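# Place small carton onto raised block inside tape

## Task

Set the small carton down on top of the raised block so that no part of it extends beyond the blue tape outline. Leave the large carton undisturbed in its original position. The result only counts if the carton stays there without the robot holding it, so release it and move the tool away at the end. Do not push or knock anything off the table.

## Robot and tools

Robot: one six-joint arm (UR12e-type) with a four-cup vacuum tool and no fingers. The controlled point is the cup point, the centre of the four cup rims when they touch nothing. The cups point along the cup point's own +z axis. In that local frame the cups are at x = -35 and +35 mm. The pair at y = -70 mm is channel a, and the pair at y = +70 mm is channel b. The tool reaches 148 mm to each side along local y. Each cup rim is 36 mm wide.

Scene frame: the origin is on the table surface directly under the arm base, with +z up. Looking along +x, +y is to the left. All positions are in metres, and quaternions are written w first (qw, qx, qy, qz). The reported position can be slightly off, more so at long reach.

Row format, used by every moving call: 9 numbers [x, y, z, qw, qx, qy, qz, suction_a, suction_b]. The first seven are an absolute pose for the cup point in the scene frame, not an offset. suction_a and suction_b run from -1 to 1. A value of 1 asks for full vacuum, a fraction asks for partial vacuum, and 0.01 or less switches the channel off. A channel keeps its last setting. Always resend the orientation you want, because the reported quaternion can drift.

Tools:
- execute_actions(actions, pictures). With actions = [] it only reports the state and includes pictures. One action looks like {"rows": [[9 numbers], ...], "steps": n}: 1 to 15 rows and at most 15 steps of 1/30 s each, with a default of 15 and a minimum of 6. Rows are applied one per step, and the last row repeats to fill the steps. A wait looks like {"steps": n} with n up to 300, counted from the previous result. The list holds at most one item. A target more than 0.6 m from the last reported position along any cup-point axis is refused, and nothing is sent. Pictures come only with an empty list or when pictures is true.
- move(target, speed, stop_force). target is one 9-number row giving an absolute goal pose. The cup point follows a straight path there lasting 0.5 to 10 s, and anything beyond 10 s is cut short. speed is in m/s, from 0.002 to 0.5 with a default of 0.25, and rotation is capped at twice that value in rad/s. stop_force is optional, 13 to 80 N. It ends the path when the wrist sensor feels that much added resistance against the motion direction for 2 steps; the arm then backs off to its pose from 2 steps before. Use it for slow approaches onto surfaces, not for turning moves. Leave it out when lifting away from something you are pressing on. The suction values are applied at the start of the move. The path ignores obstacles, and the arm may overshoot or lag.
- wait(seconds): 0 to 10 s with no new command.
- zoom_image(camera, region): camera is cam_high or cam_wrist, and region is [x0, y0, x1, y1] in image pixels with the origin at the top left. It can cover at most 504x504.
- read_manual(section): licence text only.
- finished_scene(scene): pass the number of the current scene to end it. This is final.

Motion behaviour: at each step the commanded pose is clipped to within 100 mm and 16 degrees of the measured pose. Commands are smoothed and lag by about 0.17 s. If a target cannot be fully reached, position takes priority over orientation. A far target may need several actions, so check the reported pose and "Hand target" before sending the rest. The last 6 steps of each action run after its result is reported, and the simulation keeps running while you compose your next call.

Result lines: the state gives cup point position, quaternion and velocities; Joint positions and joint torques, which are noisy and offset; and Wrist force and torque in the cup point's axes, which read up to about 100 N per axis with offsets up to about 5.5 N. suction_measured_a and suction_measured_b show the vacuum reached. part_present becomes 1 at 0.54 and drops back to 0 below 0.49. A move adds a line with its ending: done, off_target, moving, held, fault, or contact (stop_force triggered), along with the limits that acted and the distance left to target. "pose unreachable" or HELD means a clearance check altered or blocked the command.

Gripping: switch on a channel and press both of its cups flat onto a smooth face of the carton, fully sealed and away from edges, seams or gaps. If one cup of an active channel is open, the pump's flow is lost and the other channel weakens too. Under vacuum the cups compress, so the held object rides up to about 12 mm nearer the tool. To release, lower the carton until it rests on the block, set both channels to 0, then lift more than 15 mm. A cup sealed onto the table holds the tool down, so turn that channel off.

Avoid: stiff contact. Even a slight overshoot into a hard surface can trip a fault, which stops the arm for 10 s. A fault also occurs when a joint torque reaches its limit (elbow 130, wrist joints 46.9, shoulder 287 N m) or when any outside force reaches 150 N. Approach surfaces slowly. Avoid dropping, slamming or dragging the carton, bumping the large carton, and knocking anything off the table. Holding loads heats the motors: a warning appears at 70 °C and a stop occurs at 85 °C. Loose items may occasionally be nudged by an outside push, so check the final placement in the cam_high view before finishing.

Each tool is called after "Request:" as name(argument=value, ...), one argument or row to a line, values as JSON.

## Session

Request:
execute_actions(
  actions=[],
)

Scene clock: 0.00 s of 5300.00 s.
end_effector_position=(+0.6327, +0.0082, +0.5130) suction_measured_a=0.01 part_present_a=0 suction_measured_b=0.01 part_present_b=0 end_effector_quat_wxyz=(-0.003, +0.701, +0.713, -0.001) end_effector_velocity=(-0.000, +0.000, -0.001) end_effector_angular_velocity=(+0.001, +0.001, -0.000)
Joint positions: [-0.281 -1.7    1.855 -1.726 -1.572 -1.852]
Joint velocities: [-0.     0.     0.001  0.     0.     0.   ]
Joint torques (N m, as the arm reports them, + toward a larger angle): no reading
Wrist force (N, on the end effector, along its own x y z axes, offset not removed): no reading
Wrist torque (N m, same axes, about the end effector's origin, offset not removed): no reading
Hand target: +0.633, +0.008, +0.513; -0.003, +0.701, +0.713, -0.001

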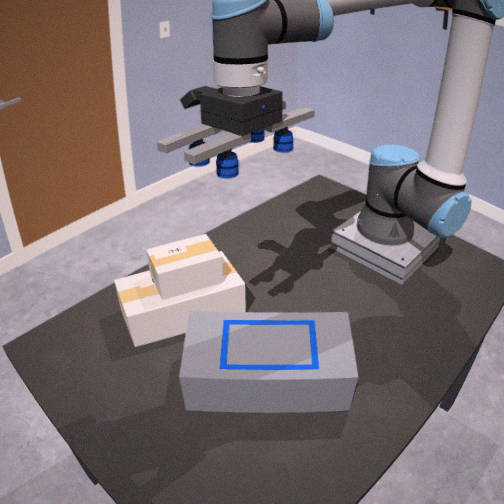

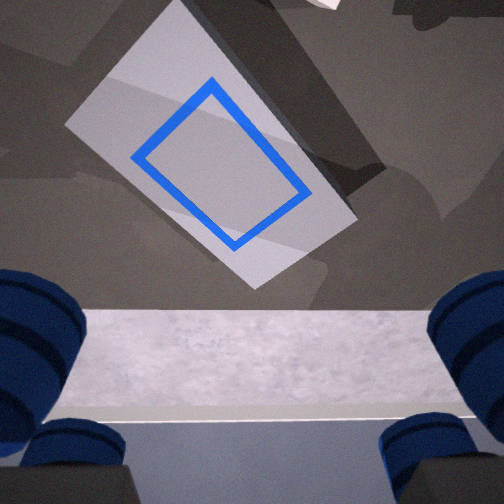

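Request:
move(
  target=[0.63,-0.15,0.34,0,0.9848,-0.1736,0,0,0],
  speed=0.5,
)

Scene clock: 2.90 s of 5300.00 s.
end_effector_position=(+0.6297, -0.1502, +0.3400) suction_measured_a=0.01 part_present_a=0 suction_measured_b=0.01 part_present_b=0 end_effector_quat_wxyz=(+0.000, +0.985, -0.173, -0.000) end_effector_velocity=(-0.000, -0.001, -0.001) end_effector_angular_velocity=(-0.001, +0.001, -0.014)
Joint positions: [-0.523 -1.58   2.064 -2.061 -1.572 -0.158]
Joint velocities: [-0.001  0.001  0.002 -0.003 -0.002  0.013]
Joint torques (N m, as the arm reports them, + toward a larger angle): [-11.46 -32.37 -41.81  -7.7   -1.9    3.75]
Wrist force (N, on the end effector, along its own x y z axes, offset not removed): [1.6 -4.1 -1.7]
Wrist torque (N m, same axes, about the end effector's origin, offset not removed): [-0.52 -0.12 -0.22]
Hand target: +0.630, -0.150, +0.340; +0.000, +0.985, -0.174, -0.000
Off the commanded pose: 0.000 m, 0 deg.
Kept back: nothing.
move: done

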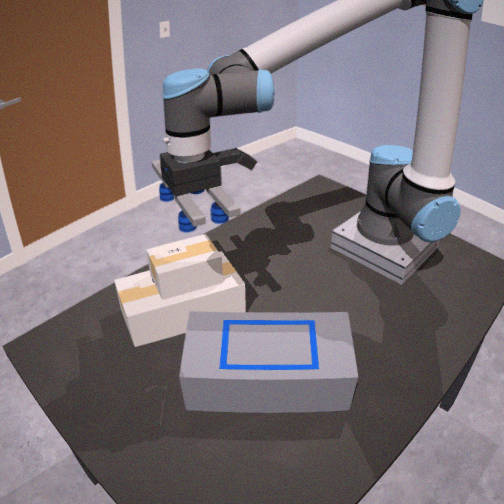

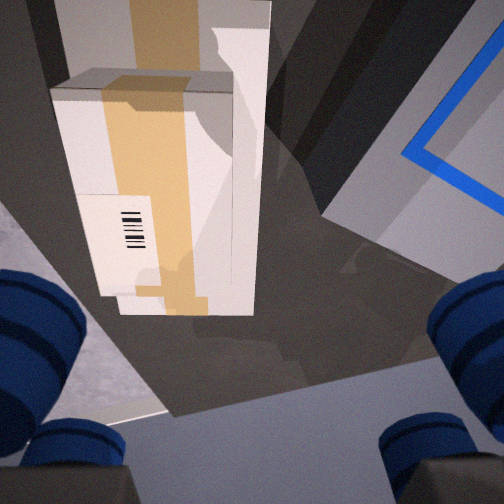

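Request:
zoom_image(
  camera="cam_wrist",
  region=[70,200,270,330],
)

Region (70, 200, 270, 330) of cam_wrist's 504x504 image, scaled by 2.520, with more detail than that image has; it fills the top 328 rows of this view, and the rest is white.

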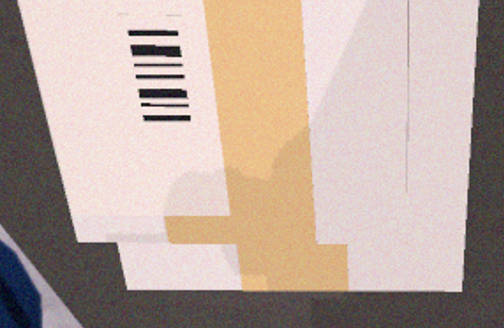

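Request:
move(
  target=[0.642,-0.15,0.21,0,0.9825,-0.1865,0,0,0],
)

Scene clock: 4.40 s of 5300.00 s.
end_effector_position=(+0.6419, -0.1500, +0.2101) suction_measured_a=0.01 part_present_a=0 suction_measured_b=0.01 part_present_b=0 end_effector_quat_wxyz=(-0.000, +0.982, -0.186, -0.000) end_effector_velocity=(+0.001, -0.001, -0.003) end_effector_angular_velocity=(-0.001, -0.000, -0.001)
Joint positions: [-0.514 -1.417  2.164 -2.325 -1.572 -0.121]
Joint velocities: [-0.     0.005  0.001 -0.006 -0.     0.001]
Joint torques (N m, as the arm reports them, + toward a larger angle): [ 16.67 -43.8  -33.51  -7.67  -2.48   3.2 ]
Wrist force (N, on the end effector, along its own x y z axes, offset not removed): [1.7 -0.5 0.6]
Wrist torque (N m, same axes, about the end effector's origin, offset not removed): [-0.13 -0.06 -0.21]
Hand target: +0.642, -0.150, +0.210; -0.000, +0.982, -0.186, +0.000
Off the commanded pose: 0.000 m, 0 deg.
Kept back: nothing.
move: done

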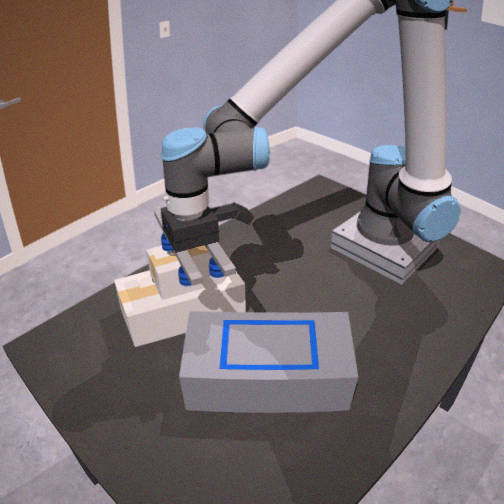

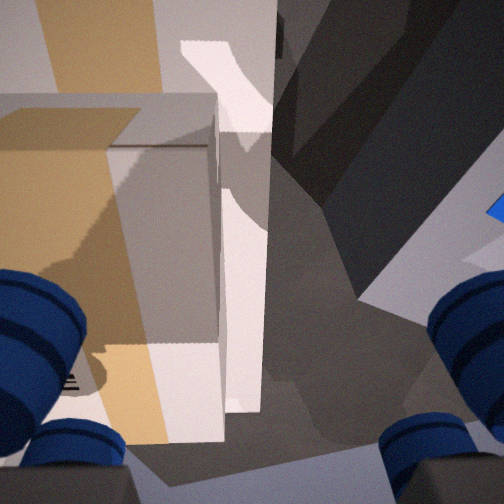

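Request:
move(
  target=[0.642,-0.15,0.181,0,0.9825,-0.1865,0,0,1],
  speed=0.018,
  stop_force=13,
)

Scene clock: 6.53 s of 5300.00 s.
end_effector_position=(+0.6420, -0.1500, +0.1812) suction_measured_a=0.01 part_present_a=0 suction_measured_b=0.86 part_present_b=1 end_effector_quat_wxyz=(+0.000, +0.982, -0.186, -0.000) end_effector_velocity=(-0.001, +0.000, -0.003) end_effector_angular_velocity=(-0.001, +0.002, +0.000)
Joint positions: [-0.514 -1.376  2.184 -2.385 -1.572 -0.121]
Joint velocities: [ 0.     0.003  0.003 -0.006 -0.002 -0.   ]
Joint torques (N m, as the arm reports them, + toward a larger angle): [  0.16 -45.88 -33.53  -8.25  -1.69  -2.59]
Wrist force (N, on the end effector, along its own x y z axes, offset not removed): [0.2 -1.5 1.7]
Wrist torque (N m, same axes, about the end effector's origin, offset not removed): [-0.07 0.22 -0.18]
Hand target: +0.642, -0.150, +0.181; -0.000, +0.982, -0.186, -0.000
Off the commanded pose: 0.000 m, 0 deg.
Kept back: nothing.
move: done

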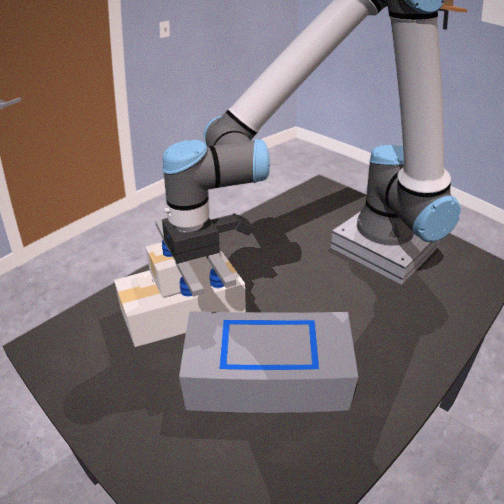

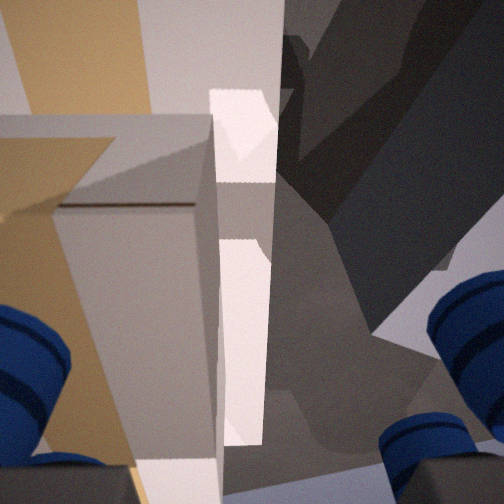

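Request:
move(
  target=[0.642,-0.15,0.24,0,0.9825,-0.1865,0,0,1],
  speed=0.15,
)

Request:
move(
  target=[0.702,0.14,0.225,0,0.917,-0.3987,0,0,1],
  speed=0.3,
)

Scene clock: 7.73 s of 5300.00 s.
end_effector_position=(+0.6420, -0.1500, +0.2398) suction_measured_a=0.01 part_present_a=0 suction_measured_b=0.98 part_present_b=1 end_effector_quat_wxyz=(+0.000, +0.982, -0.187, +0.000) end_effector_velocity=(+0.001, -0.000, +0.003) end_effector_angular_velocity=(+0.001, -0.001, -0.001)
Joint positions: [-0.514 -1.455  2.141 -2.263 -1.572 -0.121]
Joint velocities: [-0.001 -0.003 -0.003  0.006  0.001  0.   ]
Joint torques (N m, as the arm reports them, + toward a larger angle): [  5.77 -66.02 -60.35  -4.65   0.98  -1.7 ]
Wrist force (N, on the end effector, along its own x y z axes, offset not removed): [-1.2 -2.1 0.7]
Wrist torque (N m, same axes, about the end effector's origin, offset not removed): [-0.07 0.37 -0.22]
Hand target: +0.642, -0.150, +0.240; +0.000, +0.982, -0.186, +0.000
Off the commanded pose: 0.000 m, 0 deg.
Kept back: nothing.
move: done

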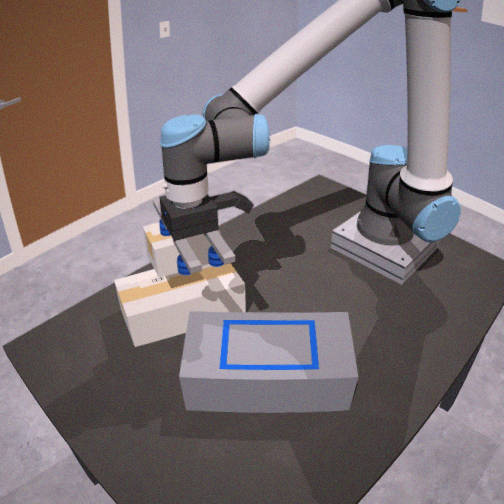

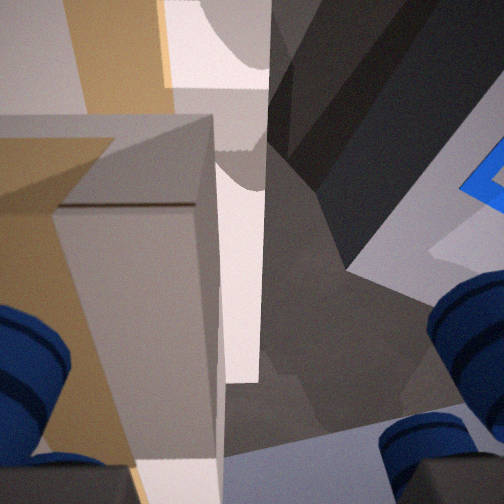

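Scene clock: 9.40 s of 5300.00 s.
end_effector_position=(+0.7024, +0.1402, +0.2249) suction_measured_a=0.01 part_present_a=0 suction_measured_b=0.98 part_present_b=1 end_effector_quat_wxyz=(-0.000, +0.917, -0.398, +0.000) end_effector_velocity=(+0.002, +0.003, +0.000) end_effector_angular_velocity=(-0.000, -0.002, -0.005)
Joint positions: [-0.064 -1.35   2.046 -2.274 -1.574  0.773]
Joint velocities: [ 0.004  0.003 -0.005 -0.    -0.     0.009]
Joint torques (N m, as the arm reports them, + toward a larger angle): [ 13.74 -52.73 -59.14  -3.89  -2.37   3.43]
Wrist force (N, on the end effector, along its own x y z axes, offset not removed): [2.4 -3.8 1.8]
Wrist torque (N m, same axes, about the end effector's origin, offset not removed): [-0.32 -0.08 -0.19]
Hand target: +0.702, +0.140, +0.225; -0.000, +0.917, -0.399, +0.000
Off the commanded pose: 0.000 m, 0 deg.
Kept back: nothing.
move: done

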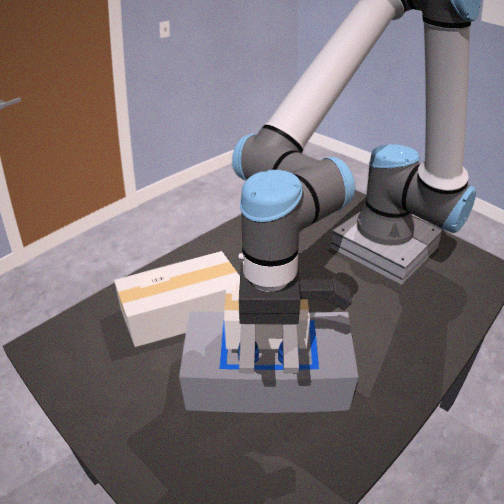

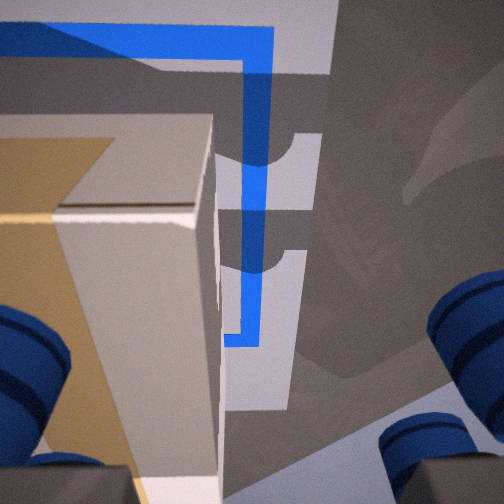

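Request:
move(
  target=[0.701,0.1485,0.2,0,0.9135,-0.4067,0,0,1],
  speed=0.05,
)

Request:
move(
  target=[0.701,0.1485,0.17,0,0.9135,-0.4067,0,0,1],
  speed=0.01,
  stop_force=13,
)

Scene clock: 10.57 s of 5300.00 s.
end_effector_position=(+0.7010, +0.1484, +0.2002) suction_measured_a=0.01 part_present_a=0 suction_measured_b=0.98 part_present_b=1 end_effector_quat_wxyz=(-0.000, +0.914, -0.407, -0.000) end_effector_velocity=(-0.000, +0.000, -0.003) end_effector_angular_velocity=(+0.001, +0.001, -0.002)
Joint positions: [-0.052 -1.319  2.063 -2.32  -1.575  0.803]
Joint velocities: [ 0.     0.004  0.001 -0.003  0.001  0.003]
Joint torques (N m, as the arm reports them, + toward a larger angle): [ 14.08 -52.34 -36.28  -7.76  -2.48   3.46]
Wrist force (N, on the end effector, along its own x y z axes, offset not removed): [-0.6 -0.9 3.7]
Wrist torque (N m, same axes, about the end effector's origin, offset not removed): [0.12 0.33 -0.19]
Hand target: +0.701, +0.149, +0.200; -0.000, +0.914, -0.407, +0.000
Off the commanded pose: 0.000 m, 0 deg.
Kept back: nothing.
move: done

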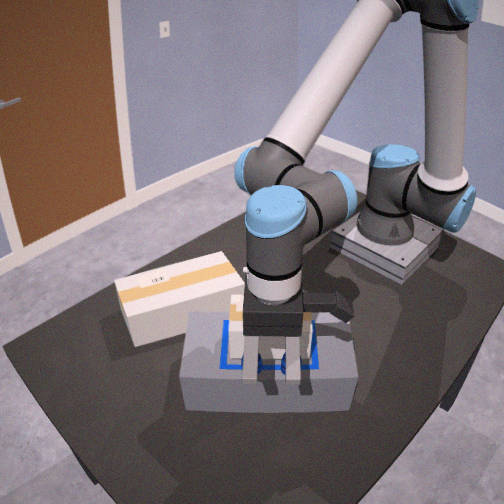

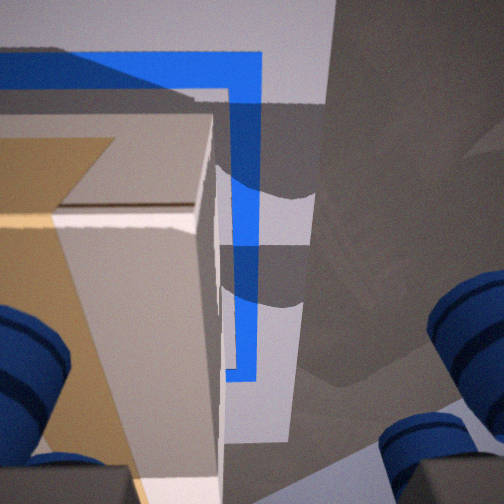

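Scene clock: 12.30 s of 5300.00 s.
end_effector_position=(+0.7010, +0.1485, +0.1868) suction_measured_a=0.01 part_present_a=0 suction_measured_b=0.98 part_present_b=1 end_effector_quat_wxyz=(-0.000, +0.914, -0.407, +0.000) end_effector_velocity=(-0.001, +0.001, +0.001) end_effector_angular_velocity=(-0.000, +0.004, +0.001)
Joint positions: [-0.052 -1.302  2.071 -2.347 -1.575  0.803]
Joint velocities: [ 0.001 -0.002 -0.001  0.008 -0.     0.   ]
Joint torques (N m, as the arm reports them, + toward a larger angle): [ -9.18 -46.61 -29.64   1.1    4.35  -0.26]
Wrist force (N, on the end effector, along its own x y z axes, offset not removed): [0.3 -6.0 -44.3]
Wrist torque (N m, same axes, about the end effector's origin, offset not removed): [-3.43 0.82 -0.05]
Hand target: +0.701, +0.149, +0.187; -0.000, +0.914, -0.407, +0.000
Off the commanded pose: 0.017 m, 0 deg.
Kept back: nothing.
move: contact

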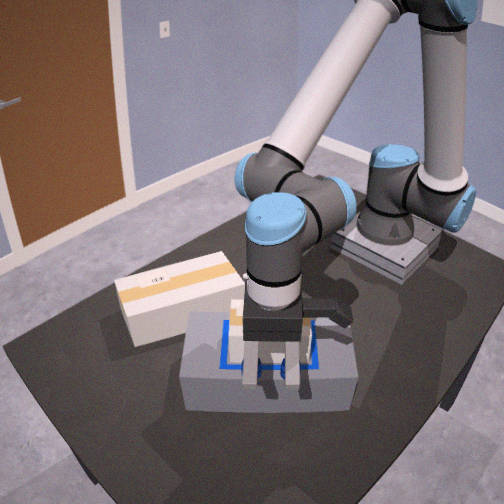

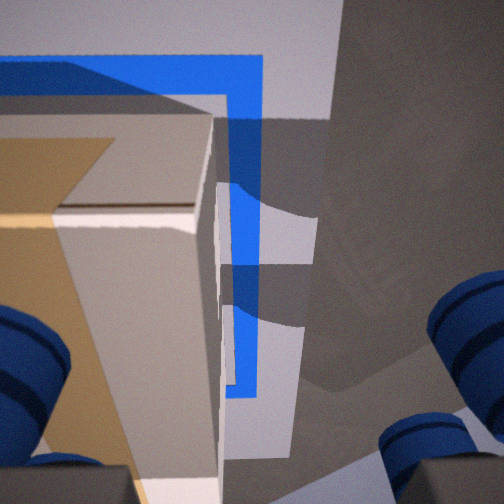

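Request:
move(
  target=[0.701,0.1485,0.42,0,0.9135,-0.4067,0,0,0],
)

Scene clock: 14.10 s of 5300.00 s.
end_effector_position=(+0.7010, +0.1486, +0.4199) suction_measured_a=0.01 part_present_a=0 suction_measured_b=0.01 part_present_b=0 end_effector_quat_wxyz=(-0.000, +0.914, -0.407, +0.000) end_effector_velocity=(+0.000, +0.000, +0.003) end_effector_angular_velocity=(+0.001, +0.001, +0.001)
Joint positions: [-0.051 -1.519  1.85  -1.908 -1.575  0.804]
Joint velocities: [-0.    -0.001 -0.004  0.006  0.001 -0.001]
Joint torques (N m, as the arm reports them, + toward a larger angle): [ -6.5  -64.33 -66.12  -3.31  -2.23  -2.21]
Wrist force (N, on the end effector, along its own x y z axes, offset not removed): [2.5 -4.9 -1.0]
Wrist torque (N m, same axes, about the end effector's origin, offset not removed): [-0.66 -0.17 -0.39]
Hand target: +0.701, +0.148, +0.420; -0.000, +0.914, -0.407, +0.000
Off the commanded pose: 0.000 m, 0 deg.
Kept back: nothing.
move: done

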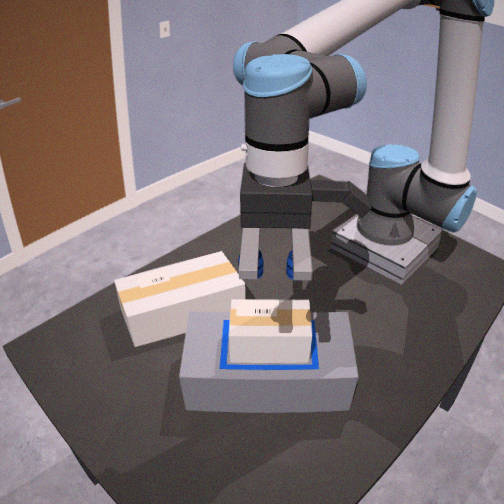

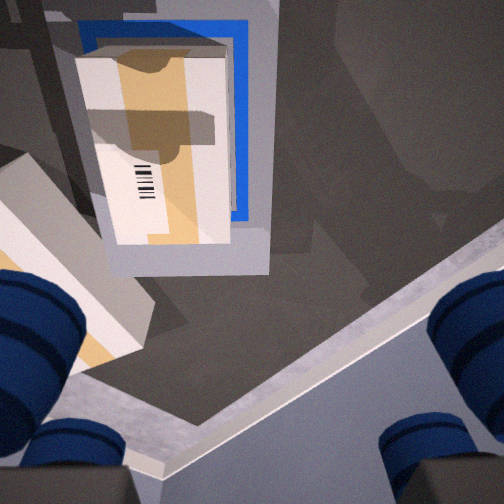

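Request:
finished_scene(
  scene=2,
)

The scene is finished: the task was done.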